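# Move the small gear from the tester into the parts tray

## Task

Lift the small gear out of the tester, set it down inside the parts tray, and open the gripper so nothing is holding it when finished.

## Robot and tools

Robot: two arms, left_arm and right_arm, each ending in a two-finger parallel gripper. The names are labels only and do not match left or right in any image. left_arm stands on the +y side.

Frame: every position and orientation lives in one scene frame. The origin sits on the table surface midway between the arms, +x points forward across the table, +z points up. Distances are in metres. Orientations are quaternions written w first (qw, qx, qy, qz). In each gripper's own axes, the fingers extend along +z and close together along y. The reported end_effector_position is the spot between the finger pads, roughly 1 cm short of the tips. Reported hand positions carry some error, which grows with reach, and arms tend to stop about a centimetre or more off target, usually below it.

Row layout (shared by execute_actions and move): a flat list of 16 numbers. The first 8 are left_arm: x, y, z, qw, qx, qy, qz, opening. The next 8 are right_arm in the same order. Both arms appear in every row even when only one moves. x, y, z and the quaternion form an absolute pose in the scene frame, not an offset. Opening runs from -1 (closed) to +1 (fully open, 0.094 m). To keep an arm still, repeat its pose and opening exactly as shown in the latest result before it stopped moving, and keep resending that same quaternion instead of copying the slowly drifting reported one.

execute_actions(actions): actions is a list of up to 15 actions. Each action is a list of up to 15 rows, one row per control step of 1/30 s. An action always lasts 15 steps (0.5 s); if it has fewer rows, the final row is repeated. An empty list only returns state and images. Per step, the commanded pose is clipped to 70 mm and 16 degrees from the measured pose, so a distant target needs several actions; after an action the arm goes no further than its last clipped pose. Both arms' part of an action is rejected if any target lies over 0.6 m from that gripper's current position along any of its axes; if the first action fails this check or any action is malformed, nothing runs.

move(target, speed, blocking): target is one 16-number row of absolute poses and openings. Each gripper travels a straight line toward its pose, both finishing together, in 0.5 to 10 s; longer paths are cut off at 10 s. speed is the path's top speed in m/s, 0.002 to 0.5, default 0.25; turning is capped at twice that value in rad/s. Openings take effect when the move begins. Paths ignore obstacles and the other arm, and the real hand can lag, wander, or overshoot speed near full extension. Faster contact hits harder; aiming far beyond a contact presses harder. With blocking=false you get control back after 0.5 s while the arm keeps going; before sending another move or execute_actions, call wait or stop until a result shows it finished. The result adds a "move:" line: ending (done, off_target, moving, held, fault; one arm named means the other finished fine) plus limits (paced = pose was clipped, held = a check blocked some steps, after which the arm may suddenly speed up), and each gripper's remaining distance.

wait(seconds): 0 to 10 s; arms keep their last command; returns early if a running move ends. stop(): brakes a running move to rest, needing some room; fingers keep moving. zoom_image(camera, region): camera is one of cam_head_left, cam_head_right, cam_high, cam_low, cam_left_wrist, cam_right_wrist; region is [x0, y0, x1, y1] in pixels of that camera's 504x504 image, origin top-left, at most 504 by 504. finished_scene(scene): ends the current scene by its number once the gear rests in the tray and is released; irreversible.

Reading results: the state line gives each arm's position and quaternion. "Hand target" lines show where the controller is now driving each gripper. "pose unreachable" means a clearance check changed or blocked that arm's command. grip_measured is the finger opening on the command scale; the final Joint positions value is the opening in metres. Readings may be off by about 1 mm per gripper. To hold a part, command roughly 0.03 below grip_measured; a smaller gap grips more gently. Step readings list positions at some steps, with HELD marking blocked steps for that arm. Joint torques are noisy, offset, and nonzero even in free air. Joint ranges (rad), base to gripper: waist -2.618 to 3.054, shoulder 0 to 3.142, elbow 0 to 3.142, wrist pitch -1.571 to 1.571, wrist yaw -1.571 to 1.571, wrist roll -2.094 to 2.094. Elbows stop just before straight.

Cameras: calibration (intrinsics, distortion, world-to-camera transforms) is supplied per camera and may be slightly off; wrist camera poses follow the arm's joints.

Avoid: knocking or placing anything off the table; arms colliding or pressing on each other; fast or forceful contacts, slams, drops, and slips. A held part may occasionally be yanked, or loose items nudged, so grip firmly enough. Holding loads heats motors: MOTOR HOT appears at 75 °C, at 90 °C that arm halts for 10 s, and at 100 °C it goes limp and falls (OVER-TEMPERATURE FAULT). FAULT lines mean an arm stopped. The robot keeps holding its last command while you compose replies, and less robot time and smoother, lighter motion are better.

Each tool is called after "Request:" in YAML: its name, and indented under it one key for each argument.

## Session

Request:
execute_actions:
  actions: []

Scene clock: 0.00 s.
left_arm: end_effector_position=(+0.2231, -0.2481, +0.2169) grip_measured=+1.000 end_effector_quat_wxyz=(-0.023, +0.361, +0.719, -0.593) | right_arm: end_effector_position=(+0.2671, -0.4913, +0.1572) grip_measured=+1.000 end_effector_quat_wxyz=(+0.270, +0.170, +0.938, +0.136)
Joint positions: left_arm=[-1.105  1.976  1.537 -0.201  1.054 -0.57   0.094] | right_arm=[-1.041  1.626  1.343 -1.072 -0.579 -0.545  0.094]
Joint velocities: left_arm=[ 0.012  0.007 -0.007 -0.007  0.022  0.007  0.   ] | right_arm=[ 0.007 -0.012  0.012 -0.051 -0.051  0.007  0.   ]
Joint torques (N m, as the arm reports them, + toward a larger angle): no reading
Hand target (left_arm): +0.222, -0.248, +0.233; -0.010, +0.372, +0.706, -0.603
Hand target (right_arm): +0.271, -0.493, +0.168; +0.288, +0.160, +0.935, +0.128

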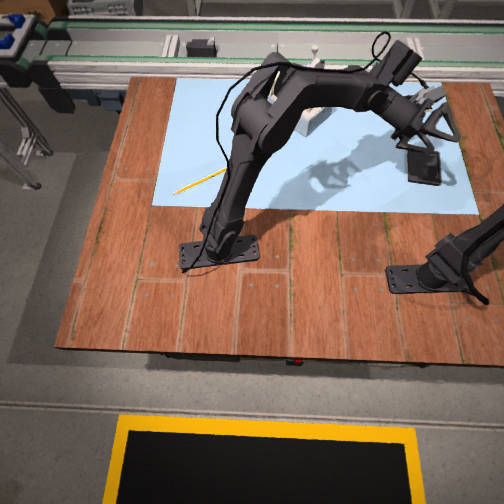

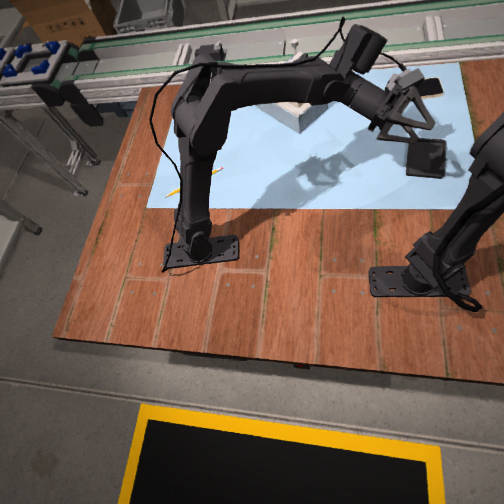

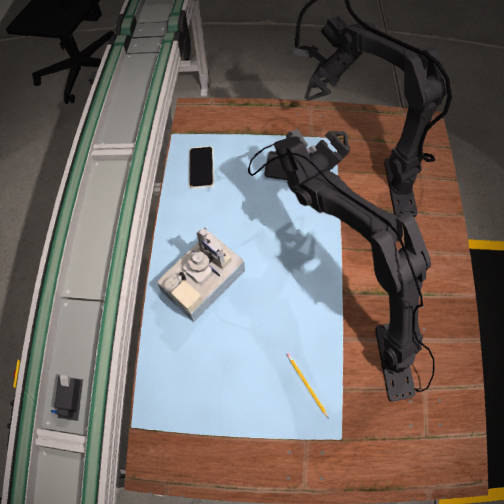

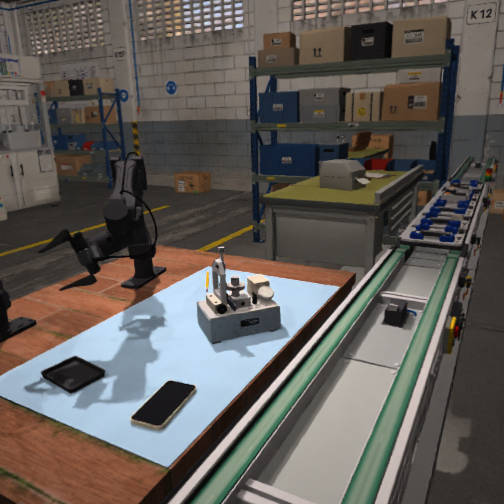

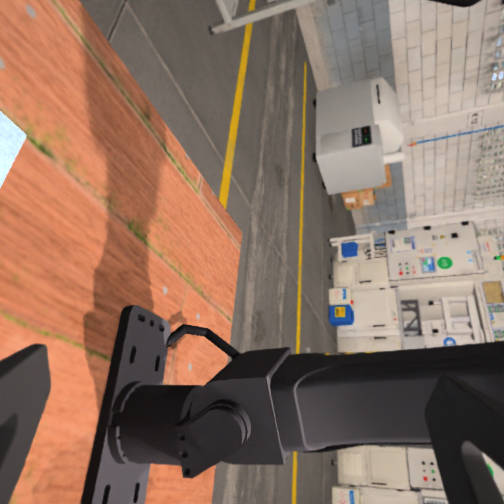

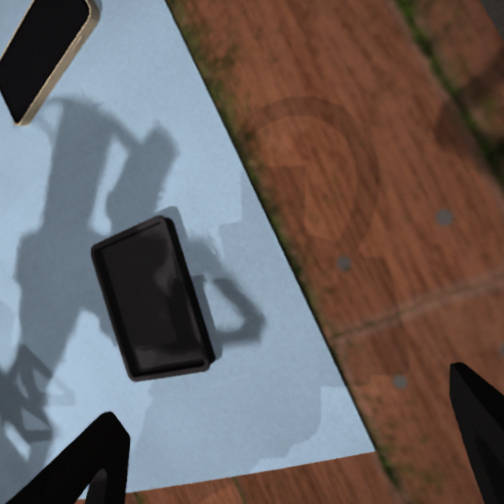

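Request:
zoom_image:
  camera: "cam_high"
  region: [140, 210, 260, 330]

Request:
zoom_image:
  camera: "cam_low"
  region: [180, 235, 300, 355]

Region (140, 210, 260, 330) of cam_high's 504x504 image, scaled by 4.200, with more detail than that image has.

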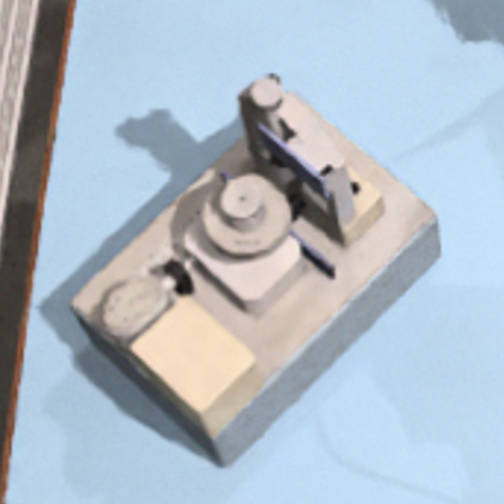

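Region (180, 235, 300, 355) of cam_low's 504x504 image, scaled by 4.200, with more detail than that image has.

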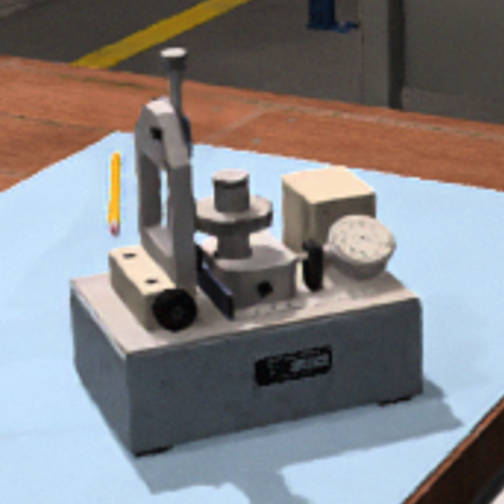

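Request:
move:
  target: [0.25,0.15,0.25,0.643,0,0.766,0,1,0.2671,-0.4913,0.1572,0.27,0.17,0.938,0.136,1]
  speed: 0.4

Scene clock: 10.63 s.
left_arm: end_effector_position=(+0.2559, +0.1476, +0.2472) grip_measured=+1.000 end_effector_quat_wxyz=(+0.636, +0.004, +0.771, +0.004) | right_arm: end_effector_position=(+0.2661, -0.4922, +0.1563) grip_measured=+1.000 end_effector_quat_wxyz=(+0.267, +0.170, +0.939, +0.133)
Joint positions: left_arm=[-1.439  0.565  0.562 -0.571 -1.214 -0.533  0.094] | right_arm=[-1.041  1.626  1.343 -1.072 -0.571 -0.545  0.094]
Joint velocities: left_arm=[ 0.002 -0.002  0.002 -0.081 -0.037 -0.007  0.   ] | right_arm=[ 0.002 -0.007 -0.007  0.037  0.051 -0.037  0.   ]
Joint torques (N m, as the arm reports them, + toward a larger angle): left_arm=[-1.32 -1.    5.67  1.6  -0.44  0.03] | right_arm=[ 0.01 -8.41  5.53  0.69 -0.38 -0.03]
Hand target (left_arm): +0.254, +0.150, +0.250; +0.642, +0.003, +0.767, +0.004
Hand target (right_arm): +0.267, -0.491, +0.157; +0.270, +0.170, +0.938, +0.136
Off the commanded pose (left_arm): 0.007 m, 1 deg.
Off the commanded pose (right_arm): 0.002 m, 1 deg.
move: done
camera_calibration (this result's frames):
cam_left_wrist: T_world_to_cam=[[-0.0129316, -0.989287, 0.145409, 0.112828], [-0.620615, -0.10608, -0.776906, 0.4041], [0.784008, -0.10029, -0.612595, 0.05461], [0, 0, 0, 1]] pos_world=[0.209435, 0.159963, 0.330996]
cam_right_wrist: T_world_to_cam=[[-0.408649, -0.778391, -0.476564, -0.193321], [-0.907478, 0.402257, 0.121131, 0.465855], [0.097414, 0.481972, -0.870755, 0.455151], [0, 0, 0, 1]] pos_world=[0.299415, -0.557242, 0.247765]

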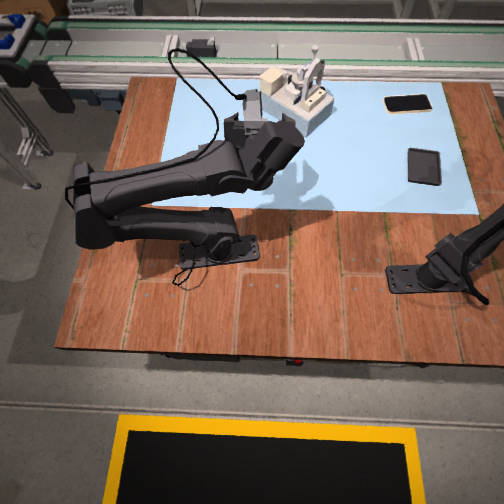

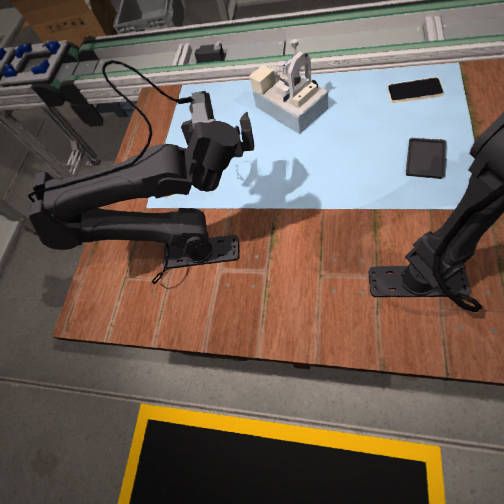

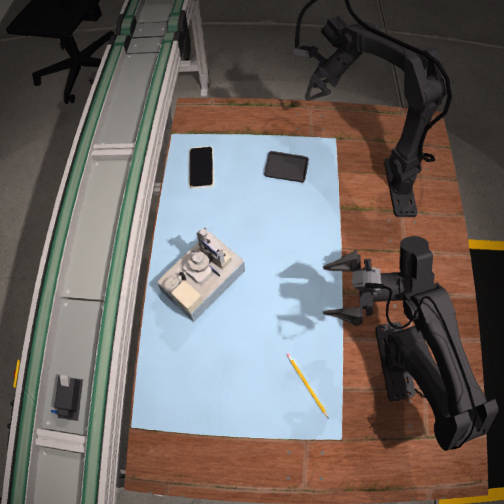

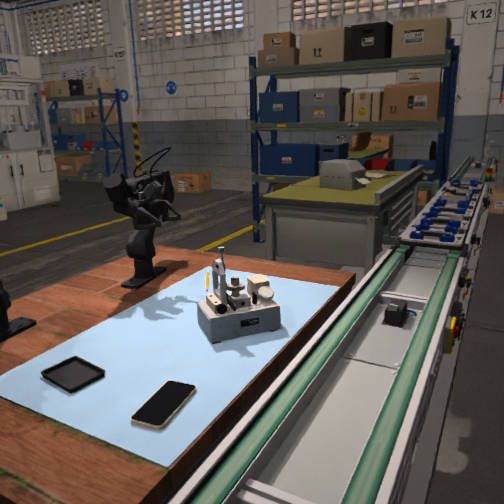

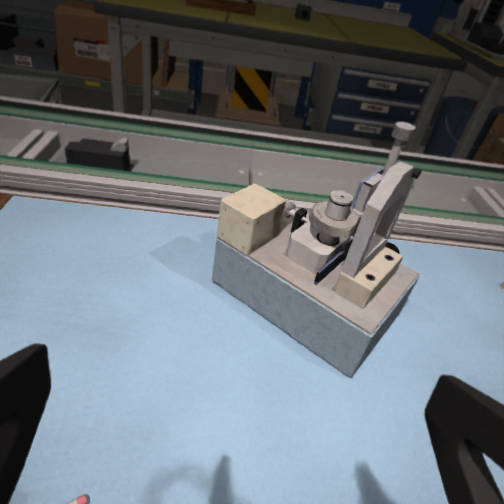

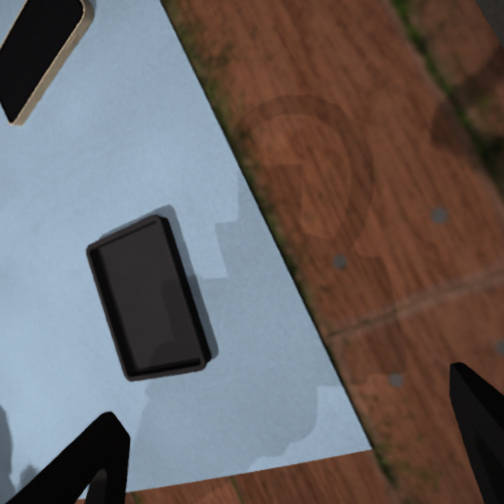

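Request:
move:
  target: [0.25,0.15,0.25,0.643,0,0.766,0,1,0.33,-0.17,0.17,0.664,-0.242,0.664,0.242,1]
  speed: 0.4

Request:
zoom_image:
  camera: "cam_left_wrist"
  region: [260, 110, 460, 310]

Scene clock: 16.57 s.
left_arm: end_effector_position=(+0.2517, +0.1476, +0.2454) grip_measured=+1.000 end_effector_quat_wxyz=(+0.638, +0.006, +0.770, +0.003) | right_arm: end_effector_position=(+0.3380, -0.1771, +0.1673) grip_measured=+1.000 end_effector_quat_wxyz=(+0.662, -0.239, +0.671, +0.231)
Joint positions: left_arm=[-1.48   0.565  0.562 -0.617 -1.247 -0.582  0.094] | right_arm=[-0.158  1.466  0.245  1.199 -0.763 -0.021  0.094]
Joint velocities: left_arm=[-0.007 -0.017  0.007  0.022  0.022 -0.007  0.   ] | right_arm=[-0.007 -0.002  0.002 -0.037  0.037  0.081  0.   ]
Joint torques (N m, as the arm reports them, + toward a larger angle): left_arm=[-1.09 -0.48  6.48  1.48 -0.36 -0.09] | right_arm=[ 0.73 -4.61  3.49  1.87  0.08  0.  ]
Hand target (left_arm): +0.250, +0.150, +0.250; +0.643, +0.000, +0.766, -0.000
Hand target (right_arm): +0.336, -0.175, +0.169; +0.667, -0.241, +0.666, +0.231
Off the commanded pose (left_arm): 0.005 m, 1 deg.
Off the commanded pose (right_arm): 0.011 m, 2 deg.
move: off_target (right_arm)
camera_calibration (this result's frames):
cam_left_wrist: T_world_to_cam=[[-0.0174319, -0.989456, 0.143783, 0.114562], [-0.617183, -0.10249, -0.780116, 0.399452], [0.786627, -0.102339, -0.608888, 0.0555418], [0, 0, 0, 1]] pos_world=[0.204841, 0.159978, 0.328965]
cam_right_wrist: T_world_to_cam=[[0.641437, -0.730377, -0.234753, -0.300304], [-0.534397, -0.205831, -0.819789, 0.326592], [0.550435, 0.651294, -0.522339, 0.124416], [0, 0, 0, 1]] pos_world=[0.298674, -0.233144, 0.262227]

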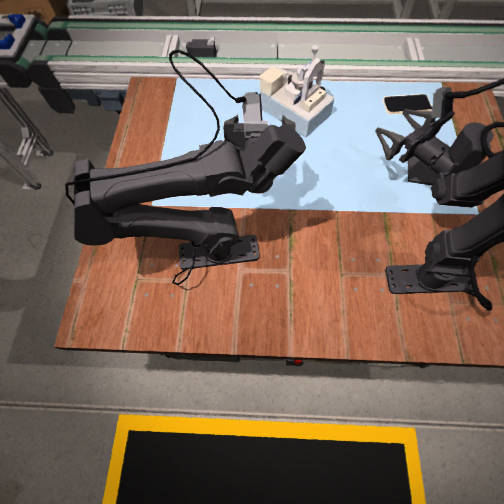

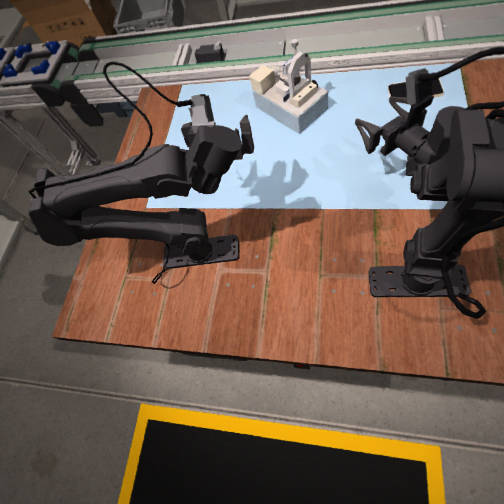

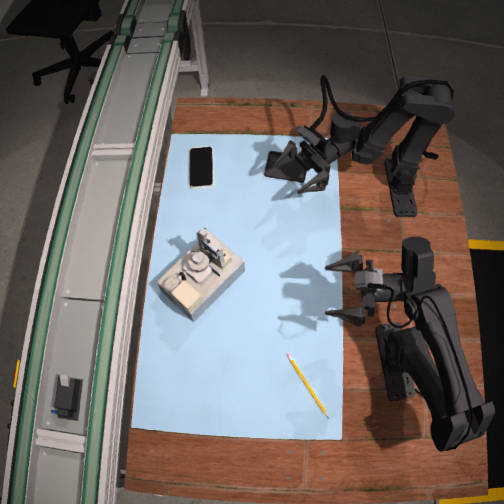

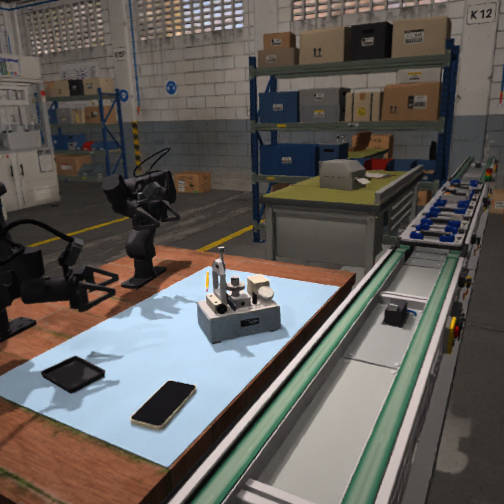

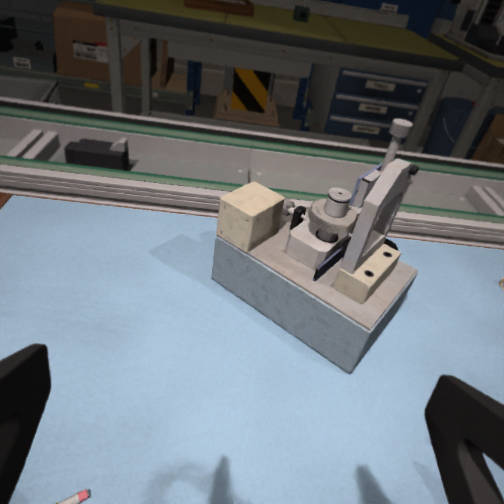

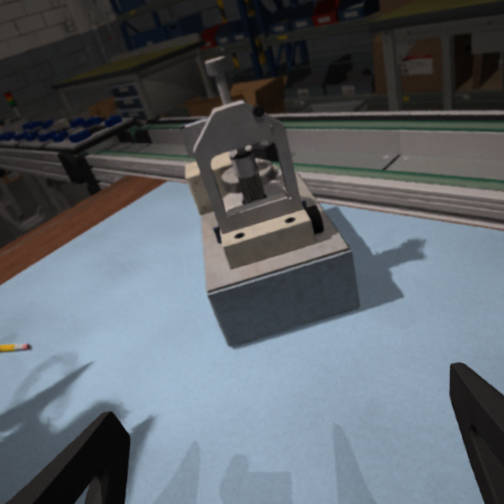

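Region (260, 110, 460, 310) of cam_left_wrist's 504x504 image, scaled by 2.520, with more detail than that image has.

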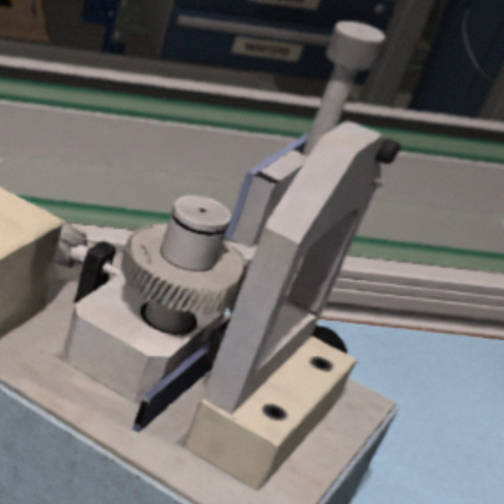

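Request:
zoom_image:
  camera: "cam_right_wrist"
  region: [150, 40, 370, 260]

Region (150, 40, 370, 260) of cam_right_wrist's 504x504 image, scaled by 2.291, with more detail than that image has.

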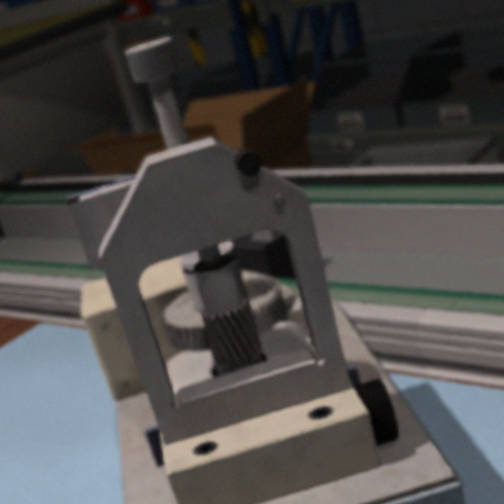

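Request:
move:
  target: [0.45,0.07,0.25,0.544,0.26,0.777,-0.182,0.2,0.445,-0.092,0.135,0.6336,-0.314,0.6336,0.314,-0.2]
  speed: 0.3

Scene clock: 29.57 s.
left_arm: end_effector_position=(+0.4407, +0.0665, +0.2298) grip_measured=+0.203 end_effector_quat_wxyz=(+0.521, +0.254, +0.793, -0.187) | right_arm: end_effector_position=(+0.4418, -0.0985, +0.1239) grip_measured=-0.198 end_effector_quat_wxyz=(+0.624, -0.305, +0.648, +0.312)
Joint positions: left_arm=[-0.464  1.342  0.911  0.009  0.334  0.111  0.056] | right_arm=[ 0.026  2.06   0.755  1.267 -0.805 -0.004  0.038]
Joint velocities: left_arm=[ 0.002  0.002 -0.022  0.007  0.007 -0.022 -0.   ] | right_arm=[-0.017 -0.012 -0.007  0.051 -0.022 -0.007  0.   ]
Joint torques (N m, as the arm reports them, + toward a larger angle): left_arm=[ 0.83 -5.13  9.43  2.27  0.17  0.02] | right_arm=[  0.61 -10.78   6.16   1.58  -0.04  -0.02]
Hand target (left_arm): +0.447, +0.068, +0.249; +0.542, +0.257, +0.778, -0.186
Hand target (right_arm): +0.446, -0.093, +0.136; +0.634, -0.314, +0.633, +0.313
Off the commanded pose (left_arm): 0.023 m, 3 deg.
Off the commanded pose (right_arm): 0.013 m, 2 deg.
move: off_target (left_arm, right_arm)
camera_calibration (this result's frames):
cam_left_wrist: T_world_to_cam=[[-0.57038, -0.799726, 0.187364, 0.26092], [-0.696059, 0.349504, -0.627176, 0.465191], [0.436084, -0.488144, -0.756006, 0.102994], [0, 0, 0, 1]] pos_world=[0.427709, 0.0963543, 0.320734]
cam_right_wrist: T_world_to_cam=[[0.781087, -0.566365, -0.262933, -0.36172], [-0.498477, -0.311968, -0.808824, 0.334976], [0.376063, 0.762828, -0.525994, 0.0818767], [0, 0, 0, 1]] pos_world=[0.418722, -0.162822, 0.218895]

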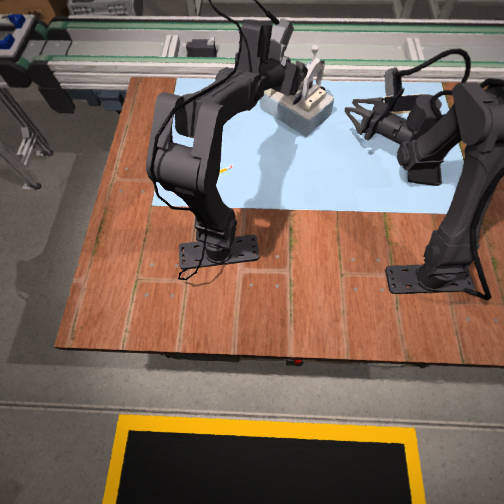

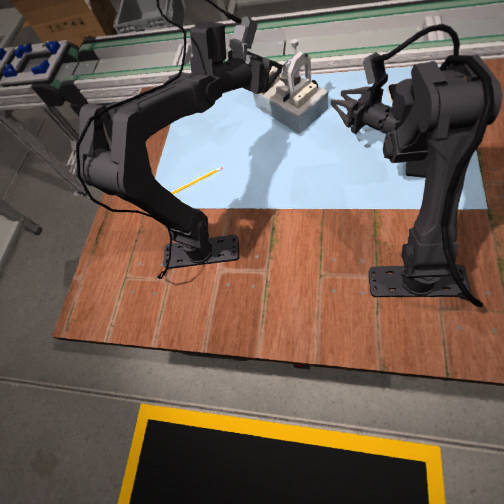

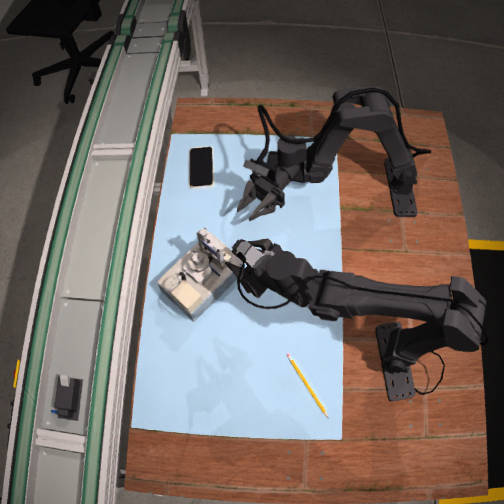

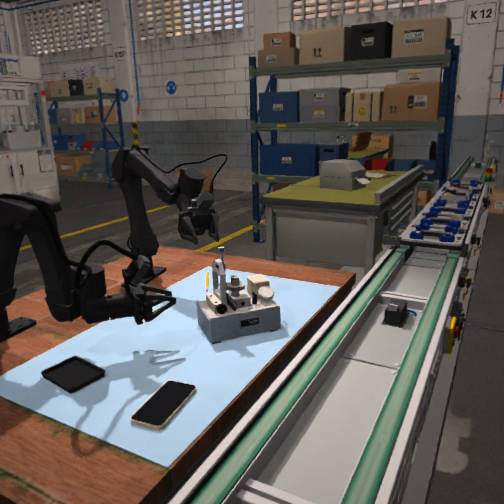

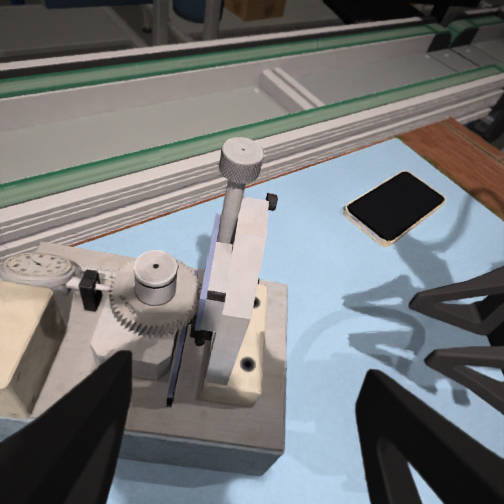

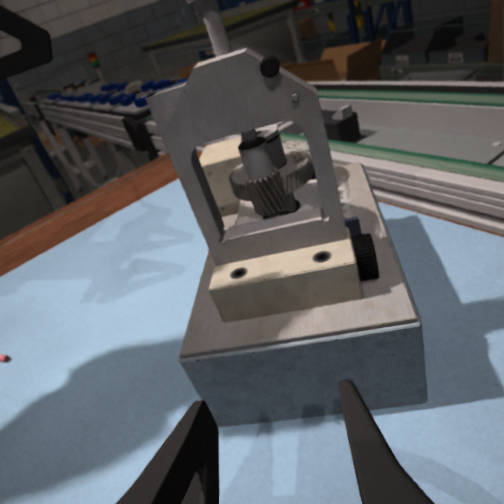

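Request:
move:
  target: [0.528,0.016,0.245,0.544,0.26,0.777,-0.182,0.2,0.445,-0.092,0.135,0.6336,-0.314,0.6336,0.314,-0.2]
  speed: 0.15

Request:
zoom_image:
  camera: "cam_right_wrist"
  region: [140, 0, 400, 260]

Request:
zoom_image:
  camera: "cam_low"
  region: [160, 200, 290, 330]

Scene clock: 34.07 s.
left_arm: end_effector_position=(+0.5231, +0.0219, +0.2225) grip_measured=+0.203 end_effector_quat_wxyz=(+0.521, +0.260, +0.793, -0.178) | right_arm: end_effector_position=(+0.4418, -0.0985, +0.1239) grip_measured=-0.198 end_effector_quat_wxyz=(+0.624, -0.305, +0.648, +0.312)
Joint positions: left_arm=[-0.52   1.703  1.226  0.055  0.274  0.108  0.056] | right_arm=[ 0.026  2.06   0.755  1.267 -0.805 -0.003  0.038]
Joint velocities: left_arm=[ 0.007 -0.027 -0.012 -0.007  0.037  0.022 -0.001] | right_arm=[ 0.012 -0.007 -0.007 -0.051 -0.037  0.007  0.   ]
Joint torques (N m, as the arm reports them, + toward a larger angle): left_arm=[-0.98 -8.12  9.41  2.26  0.04 -0.08] | right_arm=[  0.87 -10.84   5.87   1.6   -0.05  -0.01]
Hand target (left_arm): +0.527, +0.016, +0.245; +0.544, +0.260, +0.777, -0.182
Hand target (right_arm): +0.445, -0.092, +0.135; +0.634, -0.314, +0.634, +0.314
Off the commanded pose (left_arm): 0.024 m, 3 deg.
Off the commanded pose (right_arm): 0.013 m, 2 deg.
move: off_target (left_arm, right_arm)
camera_calibration (this result's frames):
cam_left_wrist: T_world_to_cam=[[-0.572497, -0.802758, 0.166811, 0.279344], [-0.690893, 0.362773, -0.62535, 0.530169], [0.44149, -0.473259, -0.762307, 0.0380034], [0, 0, 0, 1]] pos_world=[0.509436, 0.0499001, 0.313914]
cam_right_wrist: T_world_to_cam=[[0.780834, -0.566201, -0.264036, -0.361455], [-0.499213, -0.31138, -0.808597, 0.33533], [0.375613, 0.763189, -0.525791, 0.0820861], [0, 0, 0, 1]] pos_world=[0.418805, -0.162888, 0.21887]

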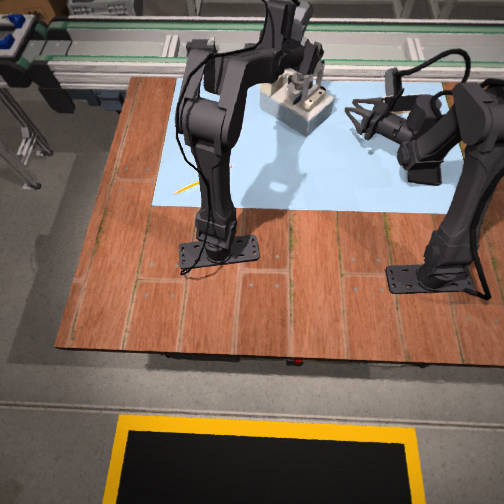

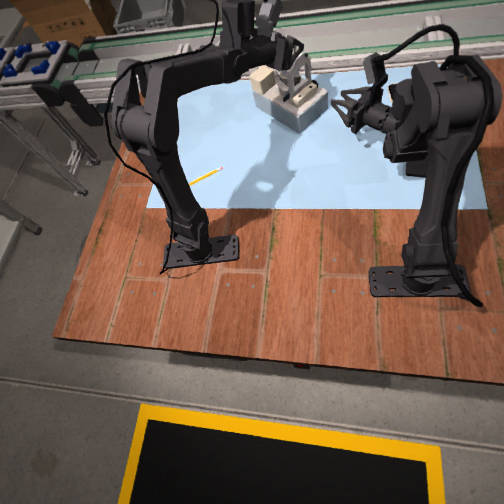

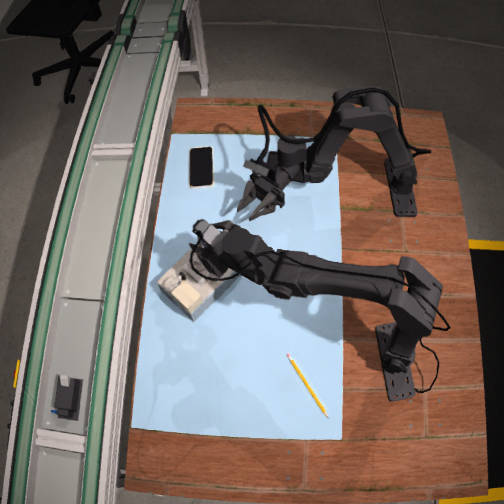

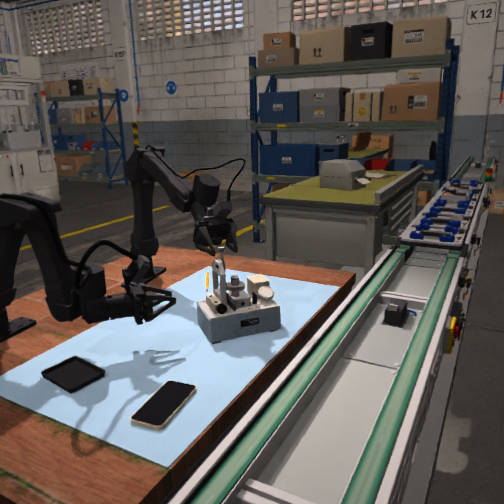

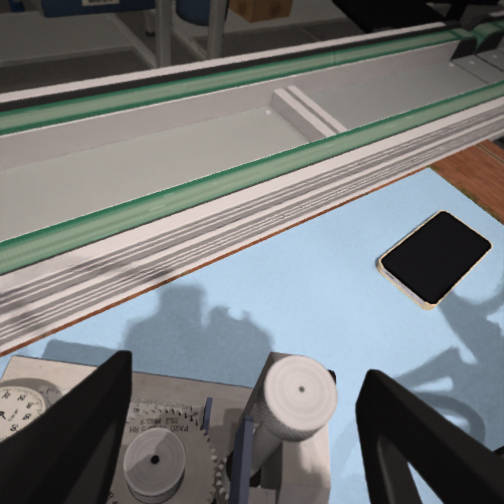

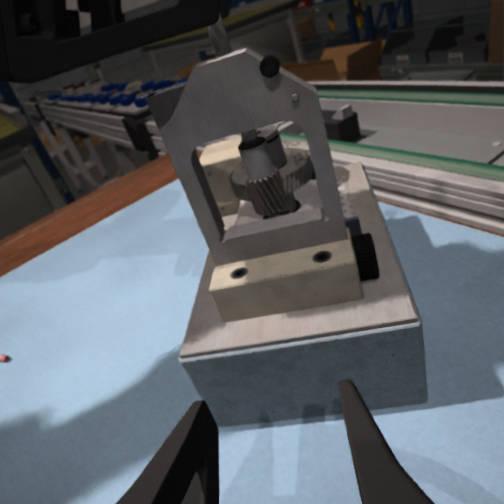

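Region (140, 0, 400, 260) of cam_right_wrist's 504x504 image, scaled by 1.938, with more detail than that image has.

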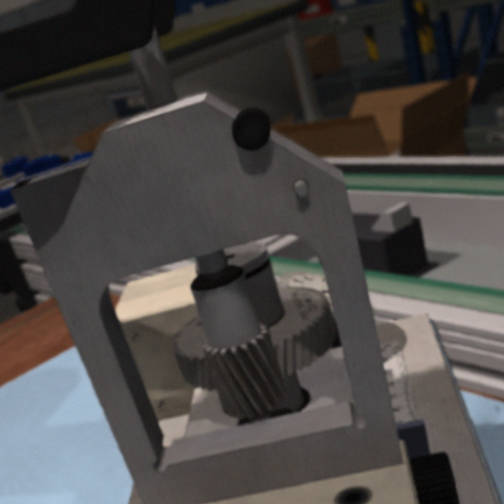

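Region (160, 200, 290, 330) of cam_low's 504x504 image, scaled by 3.877, with more detail than that image has.

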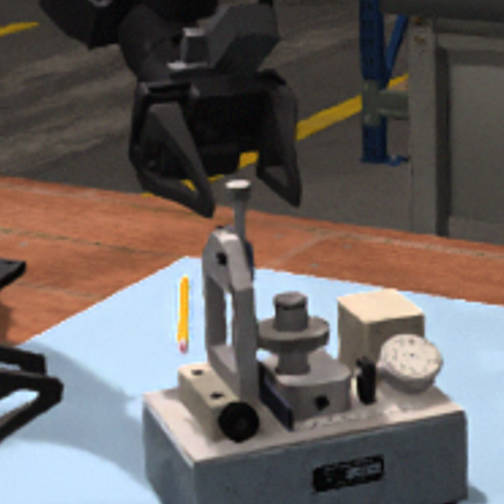

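Request:
move:
  target: [0.524,0.003,0.245,0.544,0.26,0.777,-0.182,-0.3,0.445,-0.092,0.135,0.6336,-0.314,0.6336,0.314,-0.2]
  speed: 0.1

Scene clock: 36.43 s.
left_arm: end_effector_position=(+0.5179, +0.0092, +0.2220) grip_measured=-0.297 end_effector_quat_wxyz=(+0.520, +0.262, +0.793, -0.179) | right_arm: end_effector_position=(+0.4418, -0.0985, +0.1239) grip_measured=-0.198 end_effector_quat_wxyz=(+0.624, -0.305, +0.648, +0.312)
Joint positions: left_arm=[-0.557  1.703  1.226  0.056  0.244  0.096  0.033] | right_arm=[ 0.026  2.06   0.755  1.267 -0.805 -0.003  0.038]
Joint velocities: left_arm=[-0.017  0.002  0.012 -0.037 -0.095 -0.066  0.001] | right_arm=[-0.022 -0.017  0.007  0.007 -0.007 -0.037  0.002]
Joint torques (N m, as the arm reports them, + toward a larger angle): left_arm=[-0.77 -7.92  9.53  2.38  0.06 -0.18] | right_arm=[  0.88 -10.83   5.87   1.6   -0.05  -0.01]
Hand target (left_arm): +0.523, +0.003, +0.245; +0.544, +0.260, +0.777, -0.182
Hand target (right_arm): +0.445, -0.092, +0.135; +0.634, -0.314, +0.634, +0.314
Off the commanded pose (left_arm): 0.025 m, 3 deg.
Off the commanded pose (right_arm): 0.013 m, 2 deg.
move: off_target (left_arm, right_arm)
camera_calibration (this result's frames):
cam_left_wrist: T_world_to_cam=[[-0.575299, -0.800915, 0.166028, 0.267873], [-0.690725, 0.366987, -0.623073, 0.530242], [0.438099, -0.473133, -0.764339, 0.0361424], [0, 0, 0, 1]] pos_world=[0.504525, 0.0370518, 0.31353]
cam_right_wrist: T_world_to_cam=[[0.780834, -0.566201, -0.264036, -0.361455], [-0.499213, -0.31138, -0.808597, 0.33533], [0.375613, 0.763189, -0.525791, 0.0820861], [0, 0, 0, 1]] pos_world=[0.418805, -0.162888, 0.21887]

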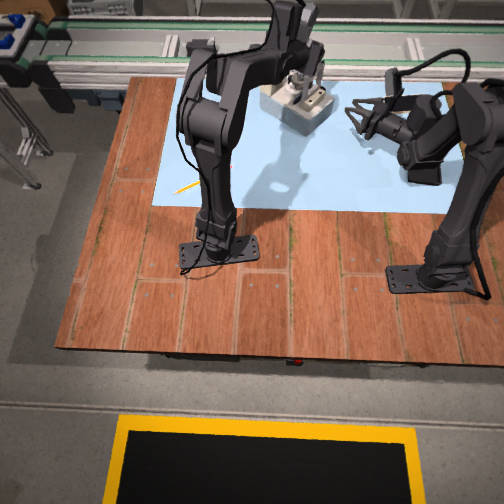

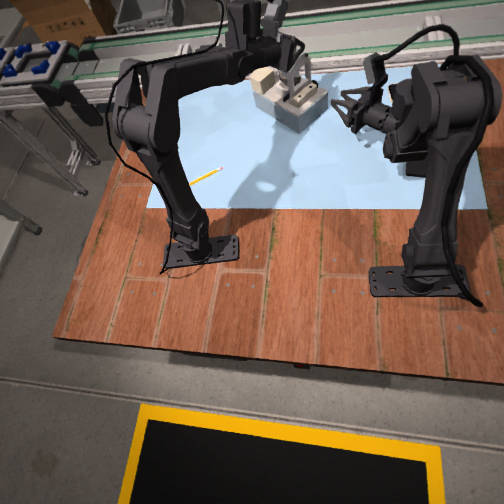

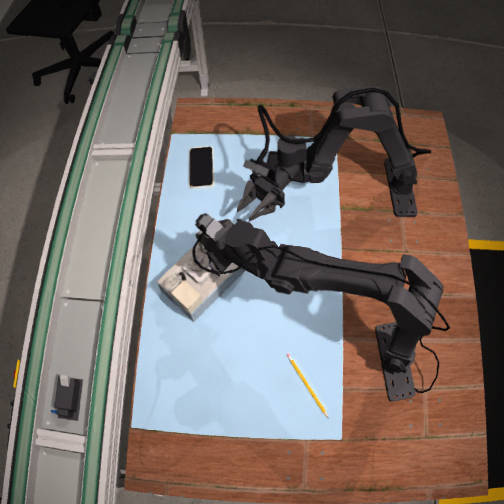

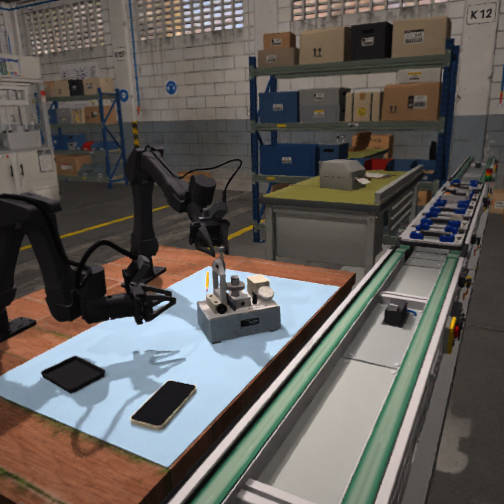

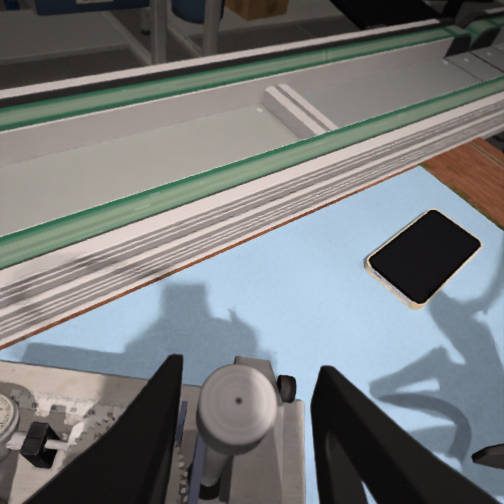

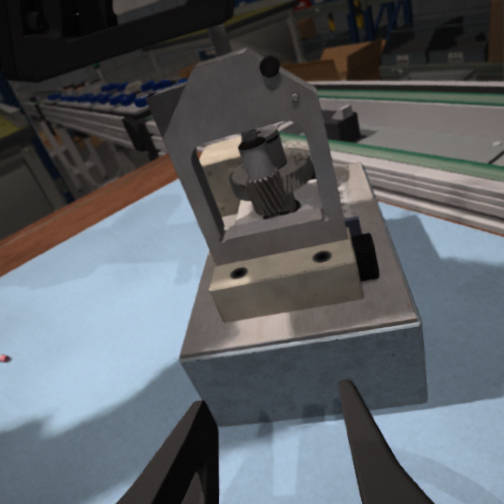

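Request:
move:
  target: [0.524,0.003,0.245,0.544,0.26,0.777,-0.182,-0.68,0.498,-0.026,0.151,0.6336,-0.314,0.6336,0.314,-0.35]
  speed: 0.12

Request:
zoom_image:
  camera: "cam_low"
  region: [150, 210, 280, 340]

Scene clock: 42.23 s.
left_arm: end_effector_position=(+0.5201, +0.0125, +0.2215) grip_measured=-0.673 end_effector_quat_wxyz=(+0.521, +0.257, +0.795, -0.172) | right_arm: end_effector_position=(+0.4930, -0.0301, +0.1383) grip_measured=-0.349 end_effector_quat_wxyz=(+0.623, -0.313, +0.644, +0.316)
Joint positions: left_arm=[-0.554  1.703  1.226  0.056  0.23   0.095  0.015] | right_arm=[ 0.177  2.166  1.059  1.075 -0.672 -0.003  0.031]
Joint velocities: left_arm=[-0.007  0.022 -0.007 -0.095 -0.022  0.007 -0.   ] | right_arm=[-0.007 -0.012  0.002 -0.051 -0.095 -0.037 -0.001]
Joint torques (N m, as the arm reports them, + toward a larger angle): left_arm=[-0.87 -8.12  9.42  2.29  0.11 -0.14] | right_arm=[  0.36 -12.96   6.98   1.56   0.05  -0.03]
Hand target (left_arm): +0.523, +0.004, +0.245; +0.544, +0.260, +0.777, -0.182
Hand target (right_arm): +0.498, -0.027, +0.151; +0.634, -0.315, +0.633, +0.313
Off the commanded pose (left_arm): 0.026 m, 4 deg.
Off the commanded pose (right_arm): 0.014 m, 2 deg.
move: off_target (left_arm, right_arm)
camera_calibration (this result's frames):
cam_left_wrist: T_world_to_cam=[[-0.562531, -0.810942, 0.161037, 0.266473], [-0.695491, 0.358824, -0.622525, 0.532728], [0.447048, -0.462189, -0.765852, 0.0319325], [0, 0, 0, 1]] pos_world=[0.506131, 0.0396973, 0.31318]
cam_right_wrist: T_world_to_cam=[[0.793132, -0.551995, -0.257376, -0.365461], [-0.488181, -0.323501, -0.810572, 0.388375], [0.364171, 0.768537, -0.526053, 0.0240142], [0, 0, 0, 1]] pos_world=[0.470711, -0.0945487, 0.233378]

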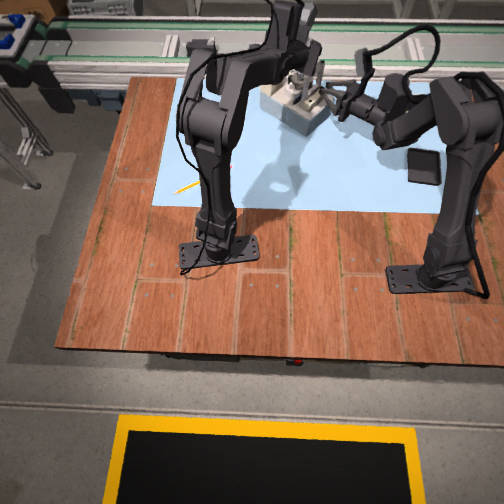

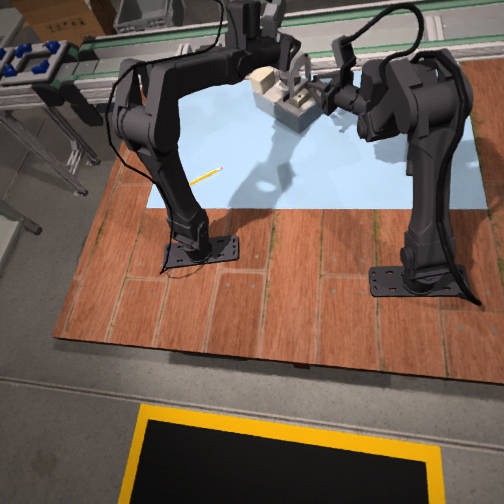

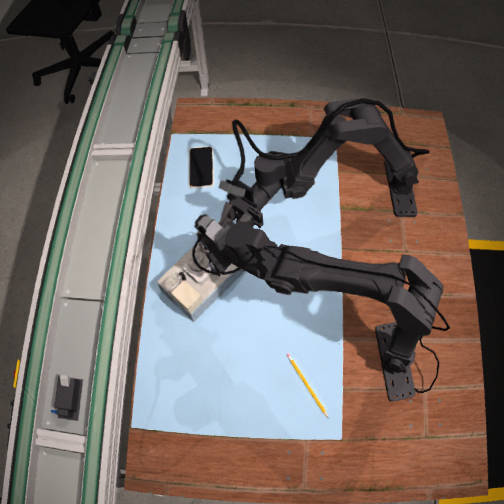

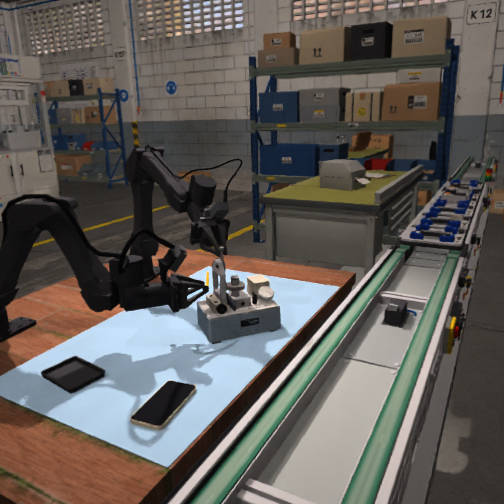

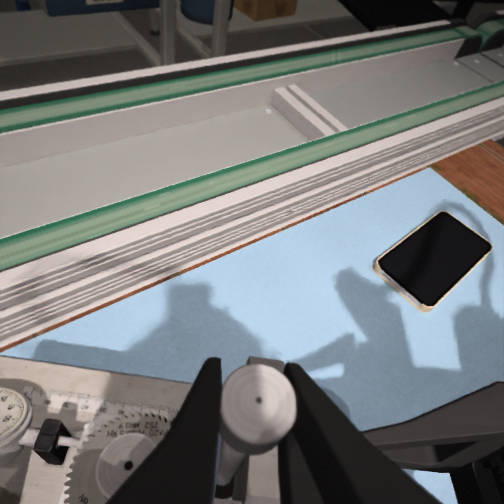

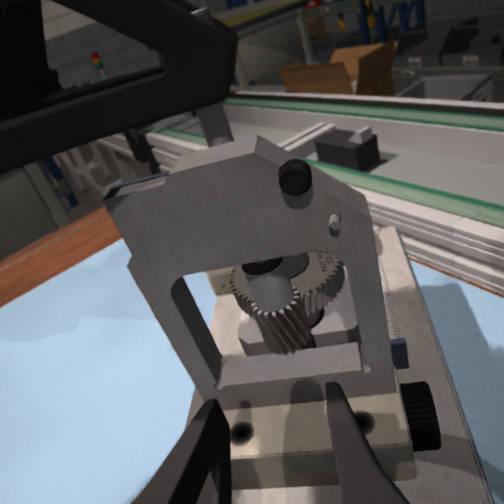

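Region (150, 210, 280, 340) of cam_low's 504x504 image, scaled by 3.877, with more detail than that image has.

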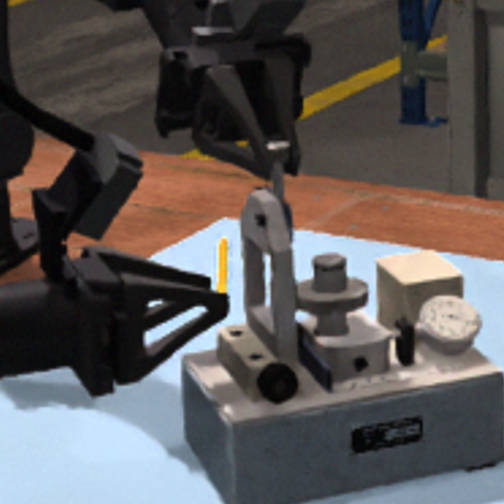

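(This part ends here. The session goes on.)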